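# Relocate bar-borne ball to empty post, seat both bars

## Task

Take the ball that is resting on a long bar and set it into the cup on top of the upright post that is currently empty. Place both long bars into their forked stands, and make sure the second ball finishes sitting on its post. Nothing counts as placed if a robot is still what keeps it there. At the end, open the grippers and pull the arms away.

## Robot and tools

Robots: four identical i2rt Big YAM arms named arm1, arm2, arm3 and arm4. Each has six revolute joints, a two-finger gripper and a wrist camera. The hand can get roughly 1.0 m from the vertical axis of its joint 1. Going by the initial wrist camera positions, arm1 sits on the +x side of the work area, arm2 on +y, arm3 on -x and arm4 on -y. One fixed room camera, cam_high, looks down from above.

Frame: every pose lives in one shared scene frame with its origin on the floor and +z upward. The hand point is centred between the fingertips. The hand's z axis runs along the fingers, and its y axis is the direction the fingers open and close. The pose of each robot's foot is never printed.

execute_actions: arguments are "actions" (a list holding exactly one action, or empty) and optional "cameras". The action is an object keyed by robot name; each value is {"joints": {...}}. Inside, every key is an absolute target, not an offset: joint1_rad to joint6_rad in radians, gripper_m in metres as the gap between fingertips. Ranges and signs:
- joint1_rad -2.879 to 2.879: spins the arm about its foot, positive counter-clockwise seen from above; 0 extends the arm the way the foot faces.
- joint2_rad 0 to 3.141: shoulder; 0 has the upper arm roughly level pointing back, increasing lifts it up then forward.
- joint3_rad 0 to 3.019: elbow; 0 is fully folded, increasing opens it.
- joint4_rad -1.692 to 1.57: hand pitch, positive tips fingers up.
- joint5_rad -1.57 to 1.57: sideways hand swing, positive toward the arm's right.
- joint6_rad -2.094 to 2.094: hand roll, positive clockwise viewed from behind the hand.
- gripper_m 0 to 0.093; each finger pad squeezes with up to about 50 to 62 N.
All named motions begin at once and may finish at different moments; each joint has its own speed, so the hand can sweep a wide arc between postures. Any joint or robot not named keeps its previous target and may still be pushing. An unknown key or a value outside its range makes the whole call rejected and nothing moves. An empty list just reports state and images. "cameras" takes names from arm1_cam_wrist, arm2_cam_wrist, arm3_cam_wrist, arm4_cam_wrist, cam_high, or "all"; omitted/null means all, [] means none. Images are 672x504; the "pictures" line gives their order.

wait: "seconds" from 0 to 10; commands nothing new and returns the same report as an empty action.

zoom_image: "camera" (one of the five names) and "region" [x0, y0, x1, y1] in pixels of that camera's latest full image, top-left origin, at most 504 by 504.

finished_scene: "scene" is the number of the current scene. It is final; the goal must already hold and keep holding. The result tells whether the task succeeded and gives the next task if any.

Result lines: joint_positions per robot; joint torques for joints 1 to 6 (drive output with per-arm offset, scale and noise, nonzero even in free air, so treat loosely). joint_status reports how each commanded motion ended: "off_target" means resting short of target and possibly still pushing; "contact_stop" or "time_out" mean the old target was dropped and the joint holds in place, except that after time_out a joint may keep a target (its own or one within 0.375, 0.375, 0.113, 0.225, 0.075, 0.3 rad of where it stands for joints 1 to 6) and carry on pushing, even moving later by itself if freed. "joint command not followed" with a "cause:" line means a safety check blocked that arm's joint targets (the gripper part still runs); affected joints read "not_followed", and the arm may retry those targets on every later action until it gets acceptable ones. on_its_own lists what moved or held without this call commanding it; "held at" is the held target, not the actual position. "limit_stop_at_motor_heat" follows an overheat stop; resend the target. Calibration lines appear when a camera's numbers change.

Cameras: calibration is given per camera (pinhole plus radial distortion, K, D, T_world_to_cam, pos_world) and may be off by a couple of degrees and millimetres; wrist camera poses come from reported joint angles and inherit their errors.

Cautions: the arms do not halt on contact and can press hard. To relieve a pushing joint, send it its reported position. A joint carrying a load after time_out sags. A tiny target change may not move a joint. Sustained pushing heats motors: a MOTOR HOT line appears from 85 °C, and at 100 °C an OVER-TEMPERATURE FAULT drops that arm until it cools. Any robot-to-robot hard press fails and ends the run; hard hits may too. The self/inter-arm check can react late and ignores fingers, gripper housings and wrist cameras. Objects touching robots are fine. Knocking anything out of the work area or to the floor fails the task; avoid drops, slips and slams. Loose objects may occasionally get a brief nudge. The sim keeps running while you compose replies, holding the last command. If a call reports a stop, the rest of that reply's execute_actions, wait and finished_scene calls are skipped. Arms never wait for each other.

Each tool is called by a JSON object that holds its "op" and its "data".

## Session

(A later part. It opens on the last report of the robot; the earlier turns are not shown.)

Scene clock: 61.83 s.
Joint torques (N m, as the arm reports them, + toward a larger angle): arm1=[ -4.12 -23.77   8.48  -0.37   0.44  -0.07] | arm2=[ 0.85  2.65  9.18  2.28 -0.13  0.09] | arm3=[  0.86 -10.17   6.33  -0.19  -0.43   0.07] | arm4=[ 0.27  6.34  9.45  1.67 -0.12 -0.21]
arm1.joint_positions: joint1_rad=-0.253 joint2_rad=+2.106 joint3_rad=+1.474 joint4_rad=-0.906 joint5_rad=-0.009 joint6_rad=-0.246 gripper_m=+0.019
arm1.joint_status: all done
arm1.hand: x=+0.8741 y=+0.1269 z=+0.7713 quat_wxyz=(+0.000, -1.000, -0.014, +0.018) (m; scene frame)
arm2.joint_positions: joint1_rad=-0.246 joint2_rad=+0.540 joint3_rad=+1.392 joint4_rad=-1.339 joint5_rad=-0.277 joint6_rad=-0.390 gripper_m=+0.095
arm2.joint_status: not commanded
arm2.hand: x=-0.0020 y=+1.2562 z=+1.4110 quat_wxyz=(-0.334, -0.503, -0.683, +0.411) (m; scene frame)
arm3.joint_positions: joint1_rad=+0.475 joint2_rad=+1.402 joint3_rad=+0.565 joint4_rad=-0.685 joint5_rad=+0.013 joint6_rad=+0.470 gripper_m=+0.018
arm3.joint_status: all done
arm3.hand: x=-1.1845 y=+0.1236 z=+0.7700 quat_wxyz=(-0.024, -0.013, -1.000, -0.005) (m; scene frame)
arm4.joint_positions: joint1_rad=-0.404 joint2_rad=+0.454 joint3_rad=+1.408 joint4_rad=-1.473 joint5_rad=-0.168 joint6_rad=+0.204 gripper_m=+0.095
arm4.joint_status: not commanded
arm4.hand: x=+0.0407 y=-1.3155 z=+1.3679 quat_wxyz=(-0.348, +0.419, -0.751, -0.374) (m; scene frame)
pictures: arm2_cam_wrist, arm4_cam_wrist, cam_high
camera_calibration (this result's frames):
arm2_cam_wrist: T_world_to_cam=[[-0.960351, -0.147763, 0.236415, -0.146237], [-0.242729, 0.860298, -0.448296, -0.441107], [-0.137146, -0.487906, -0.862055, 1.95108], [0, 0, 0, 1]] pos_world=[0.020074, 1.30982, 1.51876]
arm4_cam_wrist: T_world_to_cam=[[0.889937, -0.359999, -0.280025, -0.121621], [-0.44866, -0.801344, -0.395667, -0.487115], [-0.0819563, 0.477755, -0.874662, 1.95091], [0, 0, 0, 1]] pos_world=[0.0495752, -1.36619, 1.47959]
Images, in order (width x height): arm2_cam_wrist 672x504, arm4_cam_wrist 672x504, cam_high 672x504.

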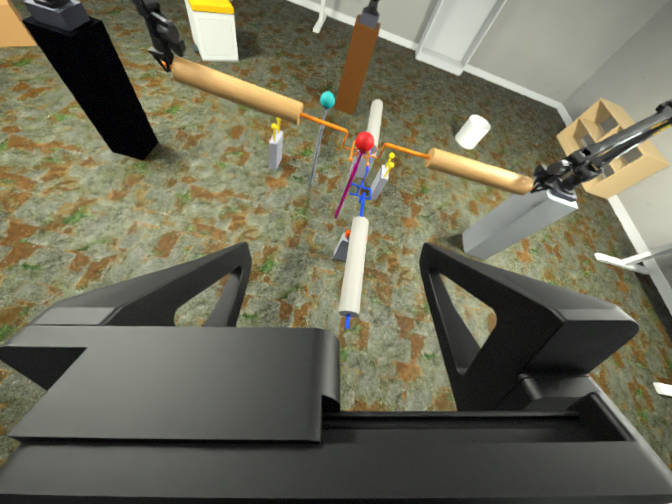

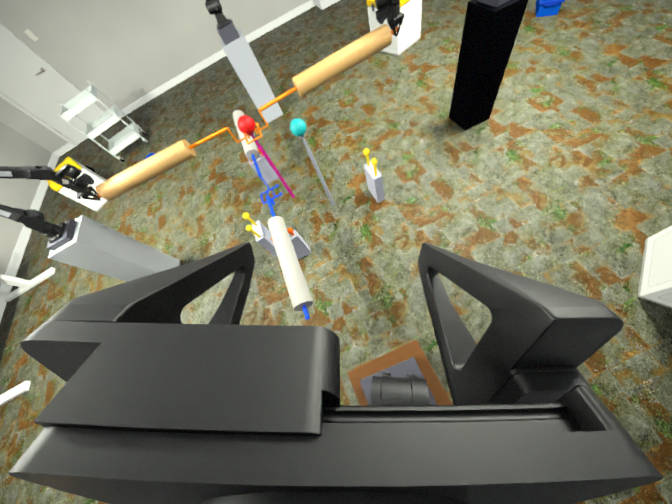

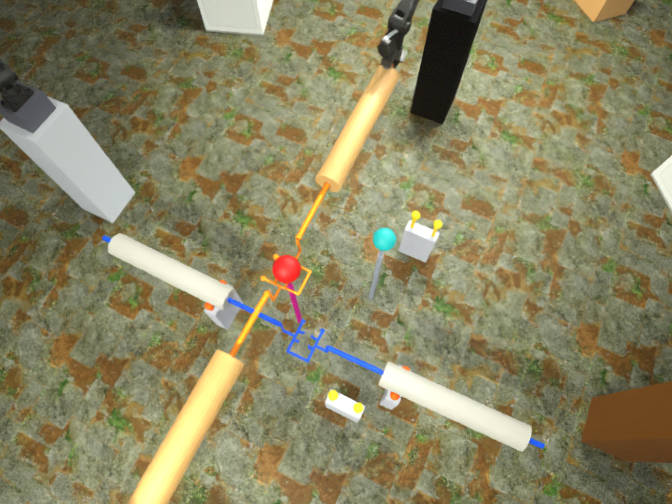

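{"op": "execute_actions", "data": {"actions": [{"arm1":{"joints":{"joint1_rad":-0.25,"joint2_rad":2.135,"joint3_rad":1.44,"joint4_rad":-0.86}},"arm3":{"joints":{"joint1_rad":0.46,"joint2_rad":1.455,"joint3_rad":0.55,"joint4_rad":-0.63}}}], "cameras": ["cam_high","arm2_cam_wrist","arm4_cam_wrist"]}}

{"op": "zoom_image", "data": {"camera": "cam_high", "region": [230, 210, 340, 300]}}

{"op": "zoom_image", "data": {"camera": "arm2_cam_wrist", "region": [310, 90, 430, 180]}}

{"op": "zoom_image", "data": {"camera": "arm4_cam_wrist", "region": [190, 80, 310, 170]}}

Scene clock: 63.03 s.
Joint torques (N m, as the arm reports them, + toward a larger angle): arm1=[ -2.56 -20.64   6.2   -0.07   0.36  -0.15] | arm2=[ 1.36  2.86  9.22  2.25 -0.09  0.07] | arm3=[-0.47 -7.6   3.73  0.48 -0.24  0.09] | arm4=[ 0.27  6.35  9.45  1.67 -0.12 -0.21]
arm1.joint_positions: joint1_rad=-0.244 joint2_rad=+2.145 joint3_rad=+1.447 joint4_rad=-0.843 joint5_rad=-0.008 joint6_rad=-0.238 gripper_m=+0.019
arm1.joint_status: all done
arm1.hand: x=+0.8781 y=+0.1208 z=+0.7415 quat_wxyz=(+0.000, -1.000, -0.014, +0.016) (m; scene frame)
arm2.joint_positions: joint1_rad=-0.246 joint2_rad=+0.540 joint3_rad=+1.392 joint4_rad=-1.339 joint5_rad=-0.277 joint6_rad=-0.390 gripper_m=+0.095
arm2.joint_status: not commanded
arm2.hand: x=-0.0020 y=+1.2562 z=+1.4110 quat_wxyz=(-0.334, -0.503, -0.683, +0.411) (m; scene frame)
arm3.joint_positions: joint1_rad=+0.463 joint2_rad=+1.452 joint3_rad=+0.556 joint4_rad=-0.617 joint5_rad=+0.007 joint6_rad=+0.467 gripper_m=+0.018
arm3.joint_status: all done
arm3.hand: x=-1.1796 y=+0.1228 z=+0.7549 quat_wxyz=(-0.027, -0.018, -0.999, -0.009) (m; scene frame)
arm4.joint_positions: joint1_rad=-0.404 joint2_rad=+0.454 joint3_rad=+1.408 joint4_rad=-1.473 joint5_rad=-0.168 joint6_rad=+0.204 gripper_m=+0.095
arm4.joint_status: not commanded
arm4.hand: x=+0.0407 y=-1.3155 z=+1.3679 quat_wxyz=(-0.348, +0.419, -0.751, -0.374) (m; scene frame)
pictures: arm2_cam_wrist, arm4_cam_wrist, cam_high
camera_calibration (this result's frames):
arm2_cam_wrist: T_world_to_cam=[[-0.960351, -0.147763, 0.236415, -0.146237], [-0.242729, 0.860298, -0.448296, -0.441107], [-0.137146, -0.487906, -0.862055, 1.95108], [0, 0, 0, 1]] pos_world=[0.020074, 1.30982, 1.51876]
arm4_cam_wrist: T_world_to_cam=[[0.889937, -0.359999, -0.280025, -0.121621], [-0.44866, -0.801344, -0.395667, -0.487115], [-0.0819563, 0.477755, -0.874662, 1.95091], [0, 0, 0, 1]] pos_world=[0.0495752, -1.36619, 1.47959]
Images, in order (width x height): arm2_cam_wrist 672x504, arm4_cam_wrist 672x504, cam_high 672x504.

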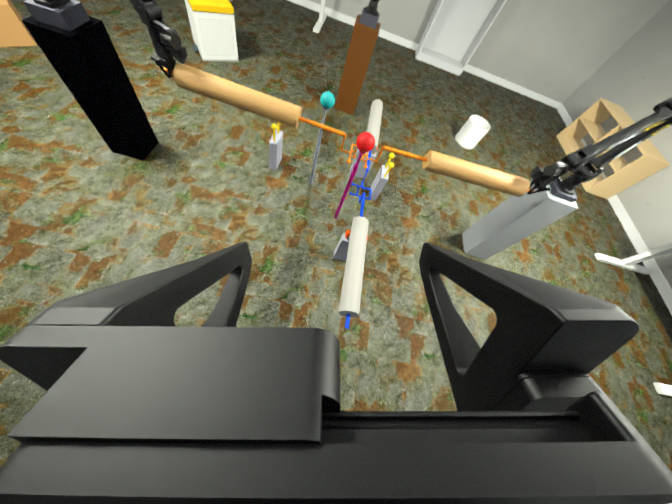

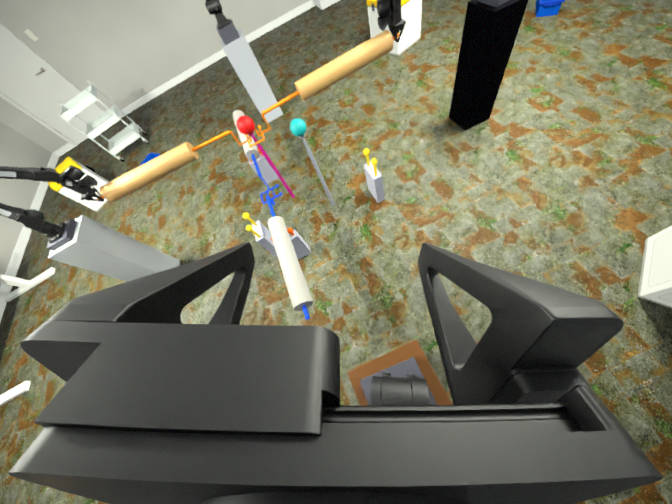

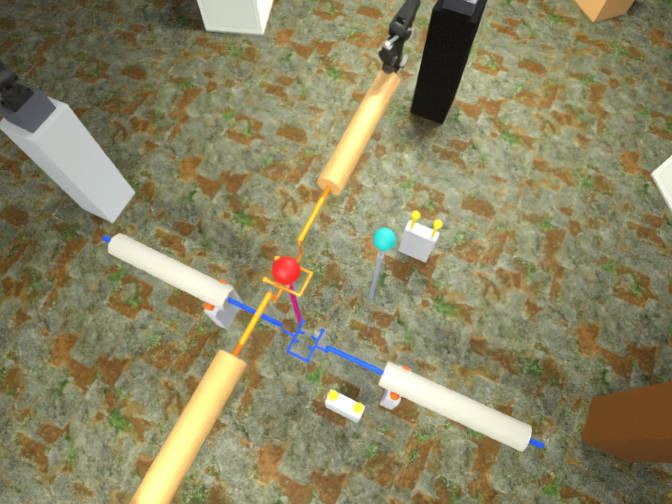

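Region (230, 210, 340, 300) of cam_high's 672x504 image, scaled by 4.582, with more detail than that image has; it fills the top 412 rows of this view, and the rest is white.

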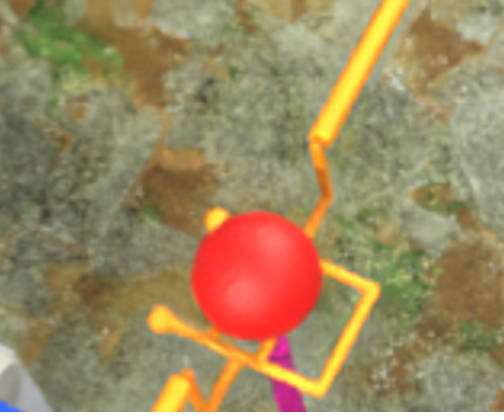

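Region (310, 90, 430, 180) of arm2_cam_wrist's 672x504 image, scaled by 4.200, with more detail than that image has; it fills the top 378 rows of this view, and the rest is white.

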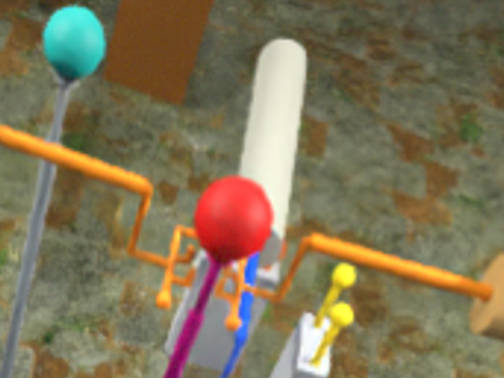

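Region (190, 80, 310, 170) of arm4_cam_wrist's 672x504 image, scaled by 4.200, with more detail than that image has; it fills the top 378 rows of this view, and the rest is white.

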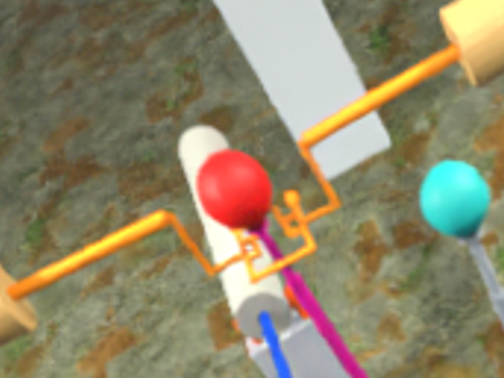

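{"op": "execute_actions", "data": {"actions": [{"arm1":{"joints":{"joint1_rad":-0.11,"joint2_rad":2.125,"joint3_rad":1.385,"joint4_rad":-0.83,"joint6_rad":-0.115}},"arm3":{"joints":{"joint1_rad":0.21,"joint2_rad":1.445,"joint3_rad":0.45,"joint4_rad":-0.54,"joint6_rad":0.22}}}], "cameras": ["cam_high","arm2_cam_wrist"]}}

{"op": "zoom_image", "data": {"camera": "cam_high", "region": [230, 210, 340, 300]}}

{"op": "zoom_image", "data": {"camera": "arm2_cam_wrist", "region": [310, 90, 430, 180]}}

Scene clock: 64.57 s.
Joint torques (N m, as the arm reports them, + toward a larger angle): arm1=[ -2.49 -21.15   5.45  -0.78   0.28  -0.14] | arm2=[ 0.97  3.06  9.29  2.24 -0.08  0.08] | arm3=[ 0.49 -7.02  2.63  0.23 -0.09  0.06] | arm4=[ 0.29  6.33  9.44  1.67 -0.12 -0.2 ]
arm1.joint_positions: joint1_rad=-0.105 joint2_rad=+2.145 joint3_rad=+1.397 joint4_rad=-0.797 joint5_rad=-0.005 joint6_rad=-0.095 gripper_m=+0.019
arm1.joint_status: all done
arm1.hand: x=+0.8801 y=+0.0399 z=+0.7271 quat_wxyz=(-0.001, -1.000, -0.012, +0.014) (m; scene frame)
arm2.joint_positions: joint1_rad=-0.246 joint2_rad=+0.540 joint3_rad=+1.392 joint4_rad=-1.339 joint5_rad=-0.277 joint6_rad=-0.390 gripper_m=+0.095
arm2.joint_status: not commanded
arm2.hand: x=-0.0020 y=+1.2562 z=+1.4110 quat_wxyz=(-0.334, -0.503, -0.683, +0.411) (m; scene frame)
arm3.joint_positions: joint1_rad=+0.207 joint2_rad=+1.452 joint3_rad=+0.468 joint4_rad=-0.521 joint5_rad=+0.003 joint6_rad=+0.212 gripper_m=+0.018
arm3.joint_status: all done
arm3.hand: x=-1.1821 y=+0.0469 z=+0.7353 quat_wxyz=(-0.032, -0.018, -0.999, -0.005) (m; scene frame)
arm4.joint_positions: joint1_rad=-0.404 joint2_rad=+0.454 joint3_rad=+1.408 joint4_rad=-1.473 joint5_rad=-0.168 joint6_rad=+0.204 gripper_m=+0.095
arm4.joint_status: not commanded
arm4.hand: x=+0.0407 y=-1.3155 z=+1.3679 quat_wxyz=(-0.348, +0.419, -0.751, -0.374) (m; scene frame)
pictures: arm2_cam_wrist, cam_high
camera_calibration (this result's frames):
arm2_cam_wrist: T_world_to_cam=[[-0.960351, -0.147763, 0.236415, -0.146237], [-0.242729, 0.860298, -0.448296, -0.441107], [-0.137146, -0.487906, -0.862055, 1.95108], [0, 0, 0, 1]] pos_world=[0.020074, 1.30982, 1.51876]
Images, in order (width x height): arm2_cam_wrist 672x504, cam_high 672x504.

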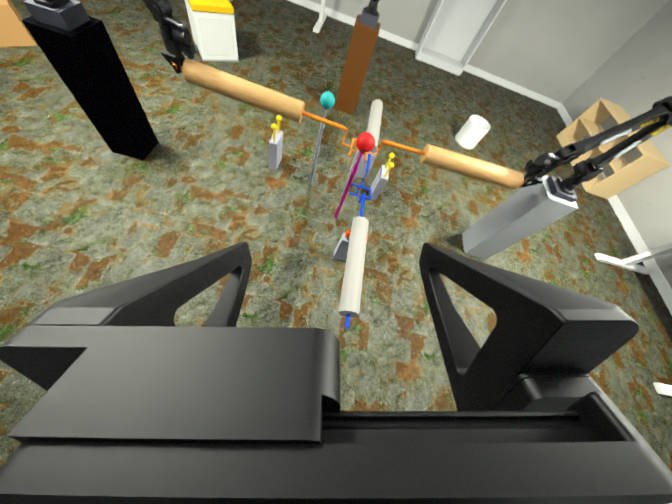

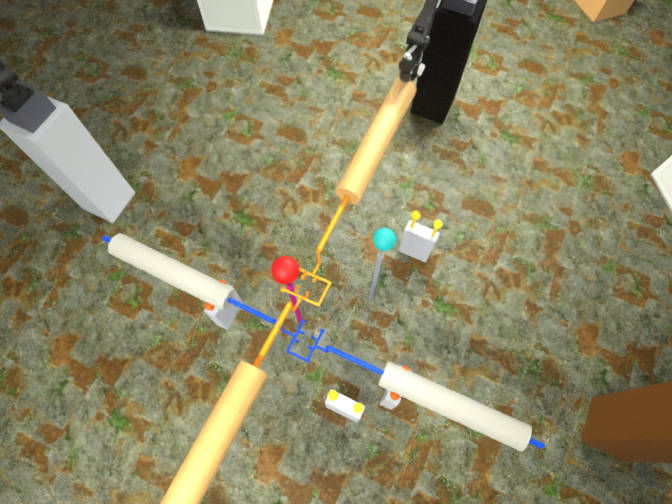

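Region (230, 210, 340, 300) of cam_high's 672x504 image, scaled by 4.582, with more detail than that image has; it fills the top 412 rows of this view, and the rest is white.

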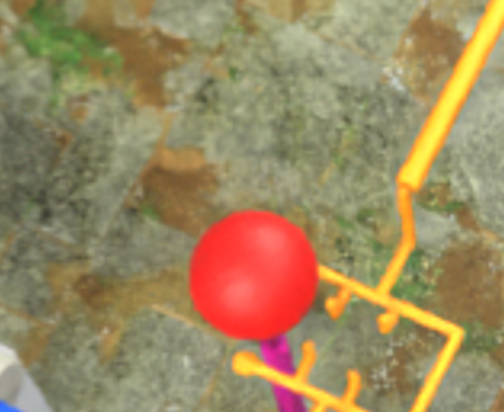

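Region (310, 90, 430, 180) of arm2_cam_wrist's 672x504 image, scaled by 4.200, with more detail than that image has; it fills the top 378 rows of this view, and the rest is white.

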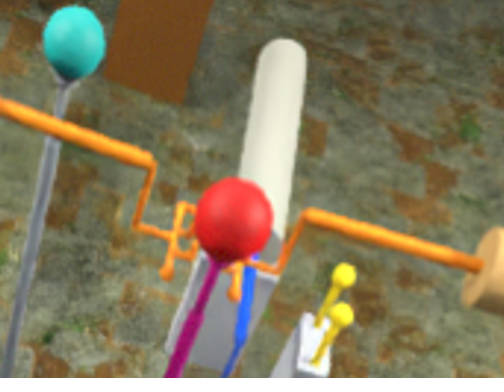

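{"op": "execute_actions", "data": {"actions": [{"arm1":{"joints":{"joint1_rad":0.03,"joint3_rad":1.37,"joint6_rad":0.02}},"arm3":{"joints":{"joint1_rad":-0.09,"joint3_rad":0.435,"joint4_rad":-0.52,"joint6_rad":-0.08}}}], "cameras": ["cam_high"]}}

Scene clock: 65.90 s.
Joint torques (N m, as the arm reports them, + toward a larger angle): arm1=[ -2.08 -21.     4.86  -0.79   0.28  -0.1 ] | arm2=[ 1.14  2.2   9.42  2.25 -0.13  0.08] | arm3=[-0.67 -6.9   2.45  0.22  0.19  0.03] | arm4=[ 0.29  6.35  9.44  1.67 -0.12 -0.21]
arm1.joint_positions: joint1_rad=+0.029 joint2_rad=+2.145 joint3_rad=+1.391 joint4_rad=-0.797 joint5_rad=-0.005 joint6_rad=+0.037 gripper_m=+0.019
arm1.joint_status: all done
arm1.hand: x=+0.8834 y=-0.0365 z=+0.7251 quat_wxyz=(-0.002, -1.000, -0.014, +0.011) (m; scene frame)
arm2.joint_positions: joint1_rad=-0.246 joint2_rad=+0.540 joint3_rad=+1.392 joint4_rad=-1.339 joint5_rad=-0.277 joint6_rad=-0.390 gripper_m=+0.095
arm2.joint_status: not commanded
arm2.hand: x=-0.0020 y=+1.2562 z=+1.4110 quat_wxyz=(-0.334, -0.503, -0.683, +0.411) (m; scene frame)
arm3.joint_positions: joint1_rad=-0.084 joint2_rad=+1.452 joint3_rad=+0.455 joint4_rad=-0.499 joint5_rad=-0.006 joint6_rad=-0.083 gripper_m=+0.018
arm3.joint_status: all done
arm3.hand: x=-1.1815 y=-0.0304 z=+0.7329 quat_wxyz=(-0.037, -0.016, -0.999, +0.001) (m; scene frame)
arm4.joint_positions: joint1_rad=-0.404 joint2_rad=+0.454 joint3_rad=+1.408 joint4_rad=-1.473 joint5_rad=-0.168 joint6_rad=+0.204 gripper_m=+0.095
arm4.joint_status: not commanded
arm4.hand: x=+0.0407 y=-1.3155 z=+1.3679 quat_wxyz=(-0.348, +0.419, -0.751, -0.374) (m; scene frame)
pictures: cam_high
Images, in order (width x height): cam_high 672x504.

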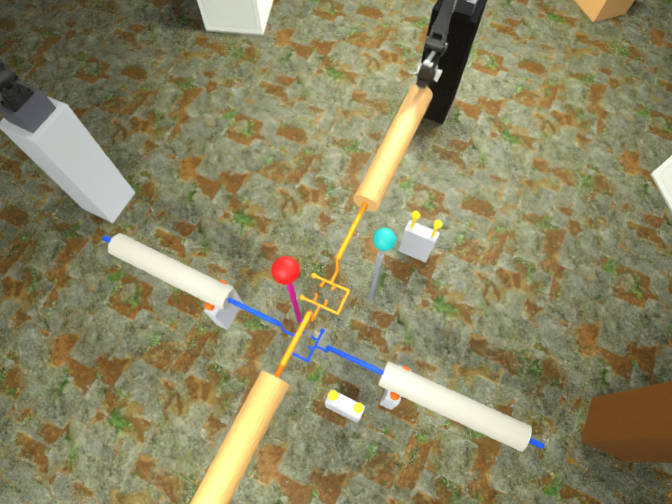

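{"op": "execute_actions", "data": {"actions": [{"arm1":{"joints":{"joint2_rad":1.855,"joint3_rad":1.515,"joint4_rad":-1.18}},"arm3":{"joints":{"joint2_rad":1.095,"joint3_rad":0.745,"joint4_rad":-1.19}}}], "cameras": []}}

{"op": "execute_actions", "data": {"actions": [{"arm1":{"joints":{"joint1_rad":0.47,"joint2_rad":2.005,"joint3_rad":1.75,"joint4_rad":-1.27,"joint6_rad":0.465}},"arm3":{"joints":{"joint1_rad":-0.8,"joint2_rad":1.39,"joint3_rad":1.01,"joint4_rad":-1.17,"joint6_rad":-0.795}}}], "cameras": ["cam_high"]}}

Scene clock: 68.80 s.
Joint torques (N m, as the arm reports them, + toward a larger angle): arm1=[ -2.03 -19.22  10.68  -0.52   0.27  -0.09] | arm2=[ 0.9   3.36  9.34  2.5  -0.07  0.1 ] | arm3=[-1.14 -6.73  8.06 -1.23  0.21  0.04] | arm4=[ 0.3   6.33  9.45  1.66 -0.12 -0.21]
arm1.joint_positions: joint1_rad=+0.029 joint2_rad=+1.870 joint3_rad=+1.478 joint4_rad=-1.154 joint5_rad=-0.005 joint6_rad=+0.036 gripper_m=+0.019
arm1.joint_status: all done
arm1.hand: x=+0.8941 y=-0.0360 z=+0.9014 quat_wxyz=(-0.002, -1.000, -0.014, +0.013) (m; scene frame)
arm2.joint_positions: joint1_rad=-0.246 joint2_rad=+0.540 joint3_rad=+1.392 joint4_rad=-1.339 joint5_rad=-0.277 joint6_rad=-0.390 gripper_m=+0.095
arm2.joint_status: not commanded
arm2.hand: x=-0.0020 y=+1.2562 z=+1.4110 quat_wxyz=(-0.334, -0.503, -0.683, +0.411) (m; scene frame)
arm3.joint_positions: joint1_rad=-0.084 joint2_rad=+1.111 joint3_rad=+0.717 joint4_rad=-1.125 joint5_rad=-0.006 joint6_rad=-0.084 gripper_m=+0.018
arm3.joint_status: joint4_rad time_out (moved -0.626 of -0.691); the others done
arm3.on_its_own: joint4_rad reads -1.125 and still pushes toward -1.190 since a time_out
arm3.hand: x=-1.1718 y=-0.0315 z=+0.8920 quat_wxyz=(-0.025, -0.015, -1.000, +0.000) (m; scene frame)
arm4.joint_positions: joint1_rad=-0.404 joint2_rad=+0.454 joint3_rad=+1.408 joint4_rad=-1.473 joint5_rad=-0.168 joint6_rad=+0.204 gripper_m=+0.095
arm4.joint_status: not commanded
arm4.hand: x=+0.0407 y=-1.3155 z=+1.3679 quat_wxyz=(-0.348, +0.419, -0.751, -0.374) (m; scene frame)
pictures: none
No camera images: the call's "cameras" was empty. Leave "cameras" out to get every camera's image.

not run: a stop came earlier in this reply.

{"op": "execute_actions", "data": {"actions": [{"arm1":{"joints":{"joint1_rad":0.45,"joint2_rad":2.005,"joint3_rad":1.75,"joint4_rad":-1.24,"joint6_rad":0.45}},"arm3":{"joints":{"joint1_rad":-0.78,"joint2_rad":1.39,"joint3_rad":1.0,"joint4_rad":-1.14,"joint6_rad":-0.78}}}], "cameras": ["cam_high"]}}

Scene clock: 70.87 s.
Joint torques (N m, as the arm reports them, + toward a larger angle): arm1=[ -0.31 -24.11   9.8   -0.19   0.46   0.23] | arm2=[ 0.84  3.05  9.19  2.42 -0.1   0.13] | arm3=[ -2.   -11.7    7.44   0.22   0.55  -0.17] | arm4=[ 0.26  6.37  9.45  1.67 -0.12 -0.21]
arm1.joint_positions: joint1_rad=+0.425 joint2_rad=+2.048 joint3_rad=+1.726 joint4_rad=-1.221 joint5_rad=-0.008 joint6_rad=+0.432 gripper_m=+0.019
arm1.joint_status: all done
arm1.hand: x=+0.8903 y=-0.2784 z=+0.8898 quat_wxyz=(-0.009, -1.000, -0.014, +0.012) (m; scene frame)
arm2.joint_positions: joint1_rad=-0.246 joint2_rad=+0.540 joint3_rad=+1.392 joint4_rad=-1.339 joint5_rad=-0.277 joint6_rad=-0.390 gripper_m=+0.095
arm2.joint_status: not commanded
arm2.hand: x=-0.0020 y=+1.2562 z=+1.4110 quat_wxyz=(-0.334, -0.503, -0.683, +0.411) (m; scene frame)
arm3.joint_positions: joint1_rad=-0.759 joint2_rad=+1.412 joint3_rad=+0.981 joint4_rad=-1.126 joint5_rad=-0.017 joint6_rad=-0.760 gripper_m=+0.018
arm3.joint_status: all done
arm3.hand: x=-1.1810 y=-0.2675 z=+0.8942 quat_wxyz=(-0.011, -0.014, -1.000, -0.001) (m; scene frame)
arm4.joint_positions: joint1_rad=-0.404 joint2_rad=+0.454 joint3_rad=+1.408 joint4_rad=-1.473 joint5_rad=-0.168 joint6_rad=+0.204 gripper_m=+0.095
arm4.joint_status: not commanded
arm4.hand: x=+0.0407 y=-1.3155 z=+1.3679 quat_wxyz=(-0.348, +0.419, -0.751, -0.374) (m; scene frame)
pictures: cam_high
Images, in order (width x height): cam_high 672x504.

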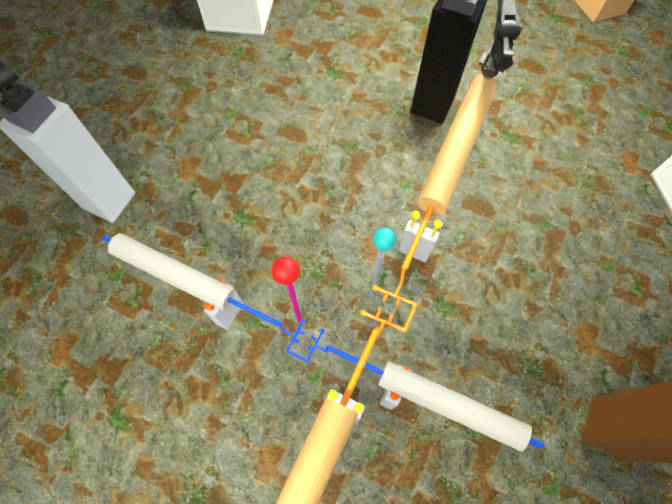

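{"op": "execute_actions", "data": {"actions": [{"arm1":{"joints":{"joint1_rad":0.50,"joint2_rad":2.07,"joint3_rad":1.455,"joint4_rad":-0.935,"joint6_rad":0.495}},"arm3":{"joints":{"joint1_rad":-0.695,"joint2_rad":1.685,"joint3_rad":0.965,"joint4_rad":-0.82,"joint6_rad":-0.714}}}], "cameras": []}}

{"op": "execute_actions", "data": {"actions": [{"arm1":{"joints":{"joint1_rad":0.56,"joint2_rad":2.27,"joint3_rad":1.33,"joint4_rad":-0.605,"joint6_rad":0.556}},"arm3":{"joints":{"joint1_rad":-0.635,"joint2_rad":2.09,"joint3_rad":1.095,"joint4_rad":-0.52,"joint6_rad":-0.649}}}], "cameras": ["cam_high"]}}

Scene clock: 72.20 s.
Joint torques (N m, as the arm reports them, + toward a larger angle): arm1=[ -0.88 -21.8    6.88  -0.07   0.16   0.13] | arm2=[ 1.37  1.87  9.27  2.41 -0.13  0.11] | arm3=[ -1.32 -16.15   4.59   0.3    0.55  -0.27] | arm4=[ 0.29  6.33  9.45  1.67 -0.12 -0.21]
arm1.joint_positions: joint1_rad=+0.482 joint2_rad=+2.096 joint3_rad=+1.455 joint4_rad=-0.922 joint5_rad=-0.001 joint6_rad=+0.489 gripper_m=+0.019
arm1.joint_status: all done
arm1.hand: x=+0.9467 y=-0.2852 z=+0.7704 quat_wxyz=(-0.002, -1.000, -0.014, +0.004) (m; scene frame)
arm2.joint_positions: joint1_rad=-0.246 joint2_rad=+0.540 joint3_rad=+1.392 joint4_rad=-1.339 joint5_rad=-0.277 joint6_rad=-0.390 gripper_m=+0.095
arm2.joint_status: not commanded
arm2.hand: x=-0.0020 y=+1.2562 z=+1.4110 quat_wxyz=(-0.334, -0.503, -0.683, +0.411) (m; scene frame)
arm3.joint_positions: joint1_rad=-0.678 joint2_rad=+1.717 joint3_rad=+0.968 joint4_rad=-0.812 joint5_rad=-0.017 joint6_rad=-0.686 gripper_m=+0.018
arm3.joint_status: all done
arm3.hand: x=-1.1247 y=-0.2757 z=+0.7739 quat_wxyz=(-0.009, -0.012, -1.000, -0.003) (m; scene frame)
arm4.joint_positions: joint1_rad=-0.404 joint2_rad=+0.454 joint3_rad=+1.408 joint4_rad=-1.473 joint5_rad=-0.168 joint6_rad=+0.204 gripper_m=+0.095
arm4.joint_status: not commanded
arm4.hand: x=+0.0407 y=-1.3155 z=+1.3679 quat_wxyz=(-0.348, +0.419, -0.751, -0.374) (m; scene frame)
pictures: none
No camera images: the call's "cameras" was empty. Leave "cameras" out to get every camera's image.

Scene clock: 73.37 s.
Joint torques (N m, as the arm reports them, + toward a larger angle): arm1=[ -1.13 -22.07   4.95   0.39   0.27   0.12] | arm2=[ 0.69  2.71  9.29  2.31 -0.12  0.14] | arm3=[ -1.17 -18.66   4.54   0.49   0.51  -0.1 ] | arm4=[ 0.27  6.34  9.45  1.67 -0.13 -0.21]
arm1.joint_positions: joint1_rad=+0.545 joint2_rad=+2.305 joint3_rad=+1.329 joint4_rad=-0.603 joint5_rad=-0.003 joint6_rad=+0.551 gripper_m=+0.019
arm1.joint_status: all done
arm1.hand: x=+0.9993 y=-0.2944 z=+0.6244 quat_wxyz=(+0.001, -1.000, -0.014, -0.003) (m; scene frame)
arm2.joint_positions: joint1_rad=-0.246 joint2_rad=+0.540 joint3_rad=+1.392 joint4_rad=-1.339 joint5_rad=-0.277 joint6_rad=-0.390 gripper_m=+0.095
arm2.joint_status: not commanded
arm2.hand: x=-0.0020 y=+1.2562 z=+1.4110 quat_wxyz=(-0.334, -0.503, -0.683, +0.411) (m; scene frame)
arm3.joint_positions: joint1_rad=-0.624 joint2_rad=+2.111 joint3_rad=+1.076 joint4_rad=-0.509 joint5_rad=-0.016 joint6_rad=-0.633 gripper_m=+0.018
arm3.joint_status: all done
arm3.hand: x=-1.0707 y=-0.2885 z=+0.6304 quat_wxyz=(-0.015, -0.011, -1.000, +0.002) (m; scene frame)
arm4.joint_positions: joint1_rad=-0.404 joint2_rad=+0.454 joint3_rad=+1.408 joint4_rad=-1.473 joint5_rad=-0.168 joint6_rad=+0.204 gripper_m=+0.095
arm4.joint_status: not commanded
arm4.hand: x=+0.0407 y=-1.3155 z=+1.3679 quat_wxyz=(-0.348, +0.419, -0.751, -0.374) (m; scene frame)
pictures: cam_high
Images, in order (width x height): cam_high 672x504.

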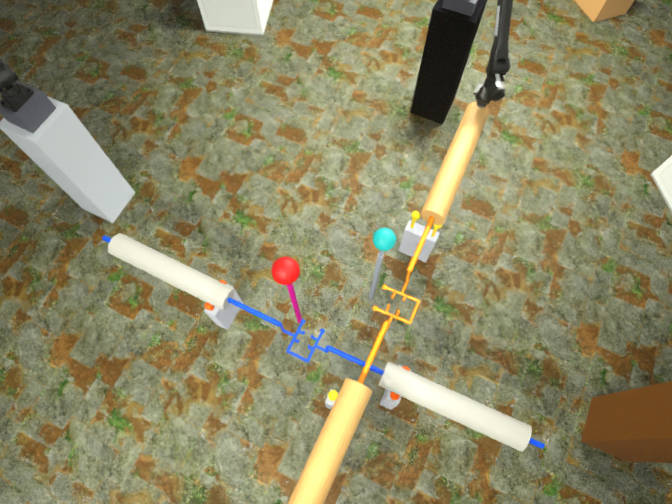

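{"op": "execute_actions", "data": {"actions": [{"arm1":{"joints":{"joint1_rad":0.548,"joint2_rad":2.48,"joint3_rad":1.285,"joint4_rad":-0.385,"joint6_rad":0.548}},"arm3":{"joints":{"joint1_rad":-0.53,"joint2_rad":2.39,"joint3_rad":1.24,"joint4_rad":-0.385,"joint6_rad":-0.543}}}], "cameras": ["cam_high"]}}

Scene clock: 74.80 s.
Joint torques (N m, as the arm reports them, + toward a larger angle): arm1=[ -1.63 -20.95   3.61   0.07   0.06   0.08] | arm2=[ 1.1   2.22  9.17  2.19 -0.1   0.08] | arm3=[ -0.42 -20.46   3.44   0.44   0.48  -0.16] | arm4=[ 0.27  6.34  9.45  1.67 -0.12 -0.21]
arm1.joint_positions: joint1_rad=+0.540 joint2_rad=+2.509 joint3_rad=+1.275 joint4_rad=-0.377 joint5_rad=+0.002 joint6_rad=+0.547 gripper_m=+0.019
arm1.joint_status: all done
arm1.hand: x=+1.0428 y=-0.2621 z=+0.5140 quat_wxyz=(+0.012, -1.000, -0.014, -0.015) (m; scene frame)
arm2.joint_positions: joint1_rad=-0.246 joint2_rad=+0.540 joint3_rad=+1.392 joint4_rad=-1.339 joint5_rad=-0.277 joint6_rad=-0.390 gripper_m=+0.095
arm2.joint_status: not commanded
arm2.hand: x=-0.0020 y=+1.2562 z=+1.4110 quat_wxyz=(-0.334, -0.503, -0.683, +0.411) (m; scene frame)
arm3.joint_positions: joint1_rad=-0.521 joint2_rad=+2.410 joint3_rad=+1.227 joint4_rad=-0.374 joint5_rad=-0.015 joint6_rad=-0.525 gripper_m=+0.018
arm3.joint_status: all done
arm3.hand: x=-1.0257 y=-0.2587 z=+0.5178 quat_wxyz=(-0.010, -0.013, -1.000, -0.002) (m; scene frame)
arm4.joint_positions: joint1_rad=-0.404 joint2_rad=+0.454 joint3_rad=+1.408 joint4_rad=-1.473 joint5_rad=-0.168 joint6_rad=+0.204 gripper_m=+0.095
arm4.joint_status: not commanded
arm4.hand: x=+0.0407 y=-1.3155 z=+1.3679 quat_wxyz=(-0.348, +0.419, -0.751, -0.374) (m; scene frame)
pictures: cam_high
Images, in order (width x height): cam_high 672x504.

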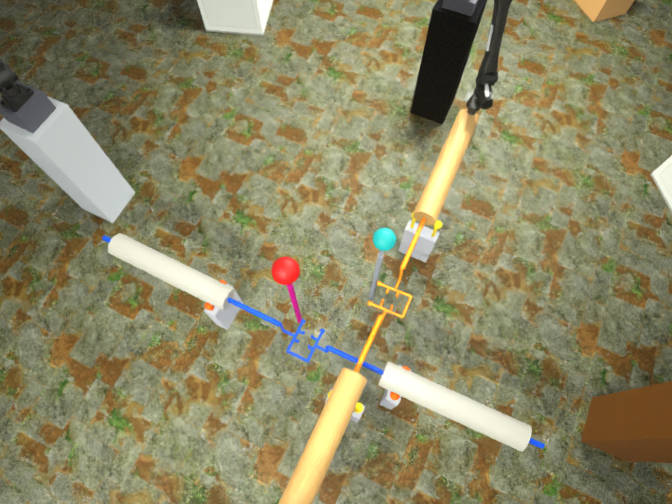

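{"op": "execute_actions", "data": {"actions": [{"arm1":{"joints":{"joint1_rad":0.575,"joint2_rad":2.54,"joint3_rad":1.36,"joint4_rad":-0.37,"joint6_rad":0.555}},"arm3":{"joints":{"joint1_rad":-0.56,"joint2_rad":2.46,"joint3_rad":1.255,"joint4_rad":-0.365,"joint6_rad":-0.57}}}], "cameras": ["cam_high"]}}

Scene clock: 75.80 s.
Joint torques (N m, as the arm reports them, + toward a larger angle): arm1=[ -1.22 -19.67   4.47   0.67   0.34  -0.06] | arm2=[ 1.19  2.62  9.12  2.31 -0.08  0.07] | arm3=[ -0.73 -19.49   3.27   0.35   0.46  -0.12] | arm4=[ 0.28  6.33  9.44  1.67 -0.12 -0.21]
arm1.joint_positions: joint1_rad=+0.563 joint2_rad=+2.548 joint3_rad=+1.341 joint4_rad=-0.376 joint5_rad=-0.005 joint6_rad=+0.568 gripper_m=+0.019
arm1.joint_status: all done
arm1.hand: x=+1.0308 y=-0.2852 z=+0.5035 quat_wxyz=(+0.002, -1.000, -0.015, -0.005) (m; scene frame)
arm2.joint_positions: joint1_rad=-0.246 joint2_rad=+0.540 joint3_rad=+1.392 joint4_rad=-1.339 joint5_rad=-0.277 joint6_rad=-0.390 gripper_m=+0.095
arm2.joint_status: not commanded
arm2.hand: x=-0.0020 y=+1.2562 z=+1.4110 quat_wxyz=(-0.334, -0.503, -0.683, +0.411) (m; scene frame)
arm3.joint_positions: joint1_rad=-0.555 joint2_rad=+2.452 joint3_rad=+1.243 joint4_rad=-0.351 joint5_rad=-0.014 joint6_rad=-0.556 gripper_m=+0.018
arm3.joint_status: all done
arm3.hand: x=-1.0368 y=-0.2722 z=+0.5001 quat_wxyz=(-0.008, -0.015, -1.000, -0.003) (m; scene frame)
arm4.joint_positions: joint1_rad=-0.404 joint2_rad=+0.454 joint3_rad=+1.408 joint4_rad=-1.473 joint5_rad=-0.168 joint6_rad=+0.204 gripper_m=+0.095
arm4.joint_status: not commanded
arm4.hand: x=+0.0407 y=-1.3155 z=+1.3679 quat_wxyz=(-0.348, +0.419, -0.751, -0.374) (m; scene frame)
pictures: cam_high
Images, in order (width x height): cam_high 672x504.

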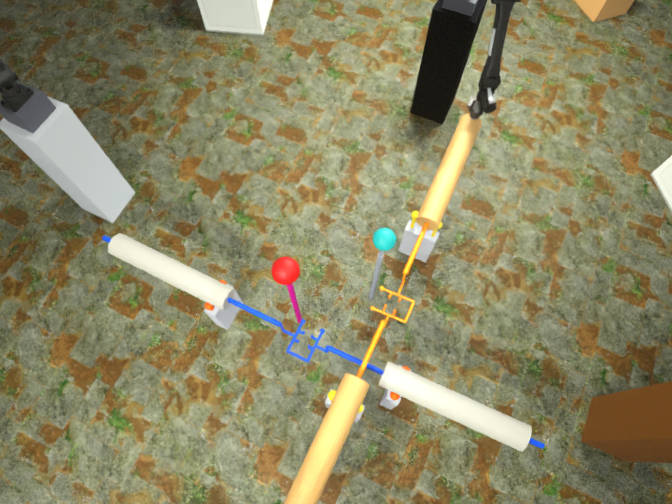

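Good alignment; descend.

{"op": "execute_actions", "data": {"actions": [{"arm1":{"joints":{"joint1_rad":0.55,"joint2_rad":2.685,"joint3_rad":1.465,"joint4_rad":-0.35,"joint6_rad":0.551}},"arm3":{"joints":{"joint1_rad":-0.55,"joint2_rad":2.585,"joint3_rad":1.355,"joint4_rad":-0.345,"joint6_rad":-0.547}}}], "cameras": ["cam_high"]}}

Scene clock: 76.77 s.
Joint torques (N m, as the arm reports them, + toward a larger angle): arm1=[ -2.26 -19.98   4.39   0.47   0.14   0.04] | arm2=[ 0.33  2.11  9.13  2.29 -0.07  0.12] | arm3=[ -0.9  -19.66   2.91   0.26   0.43   0.09] | arm4=[ 0.26  6.32  9.44  1.66 -0.12 -0.21]
arm1.joint_positions: joint1_rad=+0.550 joint2_rad=+2.698 joint3_rad=+1.442 joint4_rad=-0.353 joint5_rad=+0.000 joint6_rad=+0.555 gripper_m=+0.019
arm1.joint_status: all done
arm1.hand: x=+1.0303 y=-0.2760 z=+0.4432 quat_wxyz=(+0.011, -1.000, -0.015, -0.015) (m; scene frame)
arm2.joint_positions: joint1_rad=-0.246 joint2_rad=+0.540 joint3_rad=+1.392 joint4_rad=-1.339 joint5_rad=-0.277 joint6_rad=-0.390 gripper_m=+0.095
arm2.joint_status: not commanded
arm2.hand: x=-0.0020 y=+1.2562 z=+1.4110 quat_wxyz=(-0.334, -0.503, -0.683, +0.411) (m; scene frame)
arm3.joint_positions: joint1_rad=-0.551 joint2_rad=+2.591 joint3_rad=+1.337 joint4_rad=-0.334 joint5_rad=-0.014 joint6_rad=-0.555 gripper_m=+0.018
arm3.joint_status: all done
arm3.hand: x=-1.0356 y=-0.2706 z=+0.4462 quat_wxyz=(+0.004, -0.014, -1.000, -0.010) (m; scene frame)
arm4.joint_positions: joint1_rad=-0.404 joint2_rad=+0.454 joint3_rad=+1.408 joint4_rad=-1.473 joint5_rad=-0.168 joint6_rad=+0.204 gripper_m=+0.095
arm4.joint_status: not commanded
arm4.hand: x=+0.0407 y=-1.3155 z=+1.3679 quat_wxyz=(-0.348, +0.419, -0.751, -0.374) (m; scene frame)
pictures: cam_high
Images, in order (width x height): cam_high 672x504.

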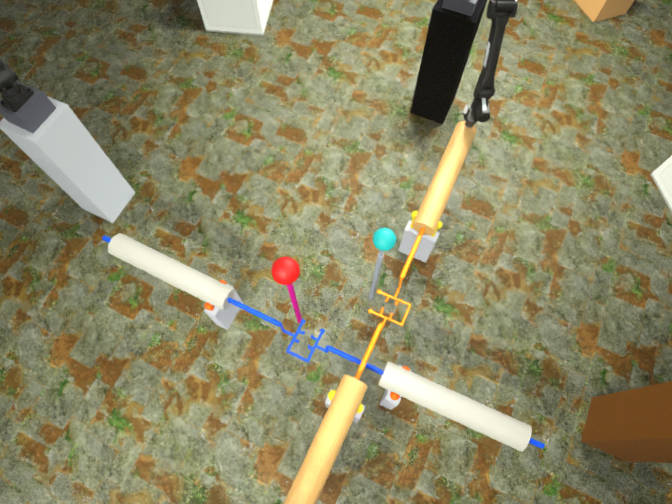

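Within 3 mm of rest; release.

{"op": "execute_actions", "data": {"actions": [{"arm1":{"joints":{"gripper_m":0.07}},"arm3":{"joints":{"gripper_m":0.07}}}], "cameras": []}}

{"op": "execute_actions", "data": {"actions": [{"arm1":{"joints":{"joint2_rad":2.48,"joint3_rad":1.3,"joint4_rad":-0.385}},"arm3":{"joints":{"joint2_rad":2.4,"joint3_rad":1.22,"joint4_rad":-0.385}}}], "cameras": []}}

{"op": "execute_actions", "data": {"actions": [{"arm1":{"joints":{"joint2_rad":1.6,"joint3_rad":1.0,"joint4_rad":-0.6}},"arm3":{"joints":{"joint2_rad":1.6,"joint3_rad":1.0,"joint4_rad":-0.6}}}], "cameras": ["cam_high"]}}

Scene clock: 77.60 s.
Joint torques (N m, as the arm reports them, + toward a larger angle): arm1=[ -2.16 -20.47   4.16   0.5    0.11   0.02] | arm2=[ 1.07  2.14  9.18  2.38 -0.1   0.13] | arm3=[  0.18 -19.85   3.18   0.5    0.03   0.06] | arm4=[ 0.26  6.35  9.45  1.67 -0.12 -0.2 ]
arm1.joint_positions: joint1_rad=+0.549 joint2_rad=+2.698 joint3_rad=+1.445 joint4_rad=-0.353 joint5_rad=+0.001 joint6_rad=+0.555 gripper_m=+0.070
arm1.joint_status: all done
arm1.hand: x=+1.0284 y=-0.2768 z=+0.4436 quat_wxyz=(+0.010, -1.000, -0.014, -0.013) (m; scene frame)
arm2.joint_positions: joint1_rad=-0.246 joint2_rad=+0.540 joint3_rad=+1.392 joint4_rad=-1.339 joint5_rad=-0.277 joint6_rad=-0.390 gripper_m=+0.095
arm2.joint_status: not commanded
arm2.hand: x=-0.0020 y=+1.2562 z=+1.4110 quat_wxyz=(-0.334, -0.503, -0.683, +0.411) (m; scene frame)
arm3.joint_positions: joint1_rad=-0.550 joint2_rad=+2.591 joint3_rad=+1.337 joint4_rad=-0.338 joint5_rad=-0.002 joint6_rad=-0.555 gripper_m=+0.070
arm3.joint_status: all done
arm3.hand: x=-1.0374 y=-0.2713 z=+0.4462 quat_wxyz=(+0.009, -0.013, -1.000, -0.006) (m; scene frame)
arm4.joint_positions: joint1_rad=-0.404 joint2_rad=+0.454 joint3_rad=+1.408 joint4_rad=-1.473 joint5_rad=-0.168 joint6_rad=+0.204 gripper_m=+0.095
arm4.joint_status: not commanded
arm4.hand: x=+0.0407 y=-1.3155 z=+1.3679 quat_wxyz=(-0.348, +0.419, -0.751, -0.374) (m; scene frame)
pictures: none
No camera images: the call's "cameras" was empty. Leave "cameras" out to get every camera's image.

Scene clock: 78.83 s.
Joint torques (N m, as the arm reports them, + toward a larger angle): arm1=[ -2.09 -18.08   3.63   0.38   0.11   0.02] | arm2=[ 1.05  2.42  9.13  2.34 -0.06  0.13] | arm3=[ -0.39 -19.92   2.89   0.75   0.03   0.06] | arm4=[ 0.28  6.35  9.44  1.67 -0.12 -0.21]
arm1.joint_positions: joint1_rad=+0.549 joint2_rad=+2.471 joint3_rad=+1.297 joint4_rad=-0.381 joint5_rad=+0.001 joint6_rad=+0.555 gripper_m=+0.070
arm1.joint_status: all done
arm1.hand: x=+1.0218 y=-0.2814 z=+0.5348 quat_wxyz=(-0.003, -1.000, -0.014, +0.008) (m; scene frame)
arm2.joint_positions: joint1_rad=-0.246 joint2_rad=+0.540 joint3_rad=+1.392 joint4_rad=-1.339 joint5_rad=-0.277 joint6_rad=-0.390 gripper_m=+0.095
arm2.joint_status: not commanded
arm2.hand: x=-0.0020 y=+1.2562 z=+1.4110 quat_wxyz=(-0.334, -0.503, -0.683, +0.411) (m; scene frame)
arm3.joint_positions: joint1_rad=-0.550 joint2_rad=+2.410 joint3_rad=+1.214 joint4_rad=-0.385 joint5_rad=-0.002 joint6_rad=-0.555 gripper_m=+0.070
arm3.joint_status: all done
arm3.hand: x=-1.0437 y=-0.2671 z=+0.5158 quat_wxyz=(+0.004, -0.013, -1.000, -0.003) (m; scene frame)
arm4.joint_positions: joint1_rad=-0.404 joint2_rad=+0.454 joint3_rad=+1.408 joint4_rad=-1.473 joint5_rad=-0.168 joint6_rad=+0.204 gripper_m=+0.095
arm4.joint_status: not commanded
arm4.hand: x=+0.0407 y=-1.3155 z=+1.3679 quat_wxyz=(-0.348, +0.419, -0.751, -0.374) (m; scene frame)
pictures: none
No camera images: the call's "cameras" was empty. Leave "cameras" out to get every camera's image.

Scene clock: 80.40 s.
Joint torques (N m, as the arm reports them, + toward a larger angle): arm1=[ -2.18 -12.85   8.42   1.07   0.1    0.01] | arm2=[ 0.83  2.59  9.28  2.27 -0.11  0.12] | arm3=[ -0.67 -13.29   7.03   1.11  -0.01   0.1 ] | arm4=[ 0.27  6.35  9.44  1.66 -0.12 -0.21]
arm1.joint_positions: joint1_rad=+0.549 joint2_rad=+1.595 joint3_rad=+0.990 joint4_rad=-0.598 joint5_rad=+0.001 joint6_rad=+0.555 gripper_m=+0.070
arm1.joint_status: all done
arm1.hand: x=+1.0316 y=-0.2758 z=+0.8808 quat_wxyz=(-0.097, -0.983, -0.014, +0.155) (m; scene frame)
arm2.joint_positions: joint1_rad=-0.246 joint2_rad=+0.540 joint3_rad=+1.392 joint4_rad=-1.339 joint5_rad=-0.277 joint6_rad=-0.390 gripper_m=+0.095
arm2.joint_status: not commanded
arm2.hand: x=-0.0020 y=+1.2562 z=+1.4110 quat_wxyz=(-0.334, -0.503, -0.683, +0.411) (m; scene frame)
arm3.joint_positions: joint1_rad=-0.550 joint2_rad=+1.597 joint3_rad=+0.986 joint4_rad=-0.598 joint5_rad=-0.002 joint6_rad=-0.555 gripper_m=+0.070
arm3.joint_status: all done
arm3.hand: x=-1.0327 y=-0.2740 z=+0.8420 quat_wxyz=(-0.151, -0.013, -0.984, +0.096) (m; scene frame)
arm4.joint_positions: joint1_rad=-0.404 joint2_rad=+0.454 joint3_rad=+1.408 joint4_rad=-1.473 joint5_rad=-0.168 joint6_rad=+0.204 gripper_m=+0.095
arm4.joint_status: not commanded
arm4.hand: x=+0.0407 y=-1.3155 z=+1.3679 quat_wxyz=(-0.348, +0.419, -0.751, -0.374) (m; scene frame)
pictures: cam_high
Images, in order (width x height): cam_high 672x504.

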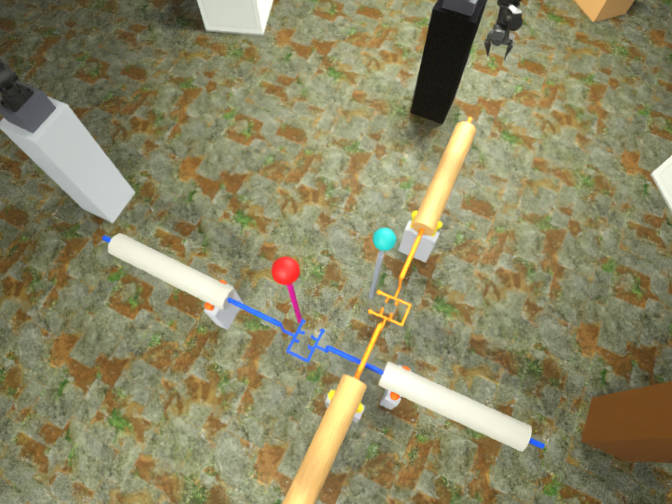

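{"op": "finished_scene", "data": {"scene": 2}}

The scene is finished: the task was done.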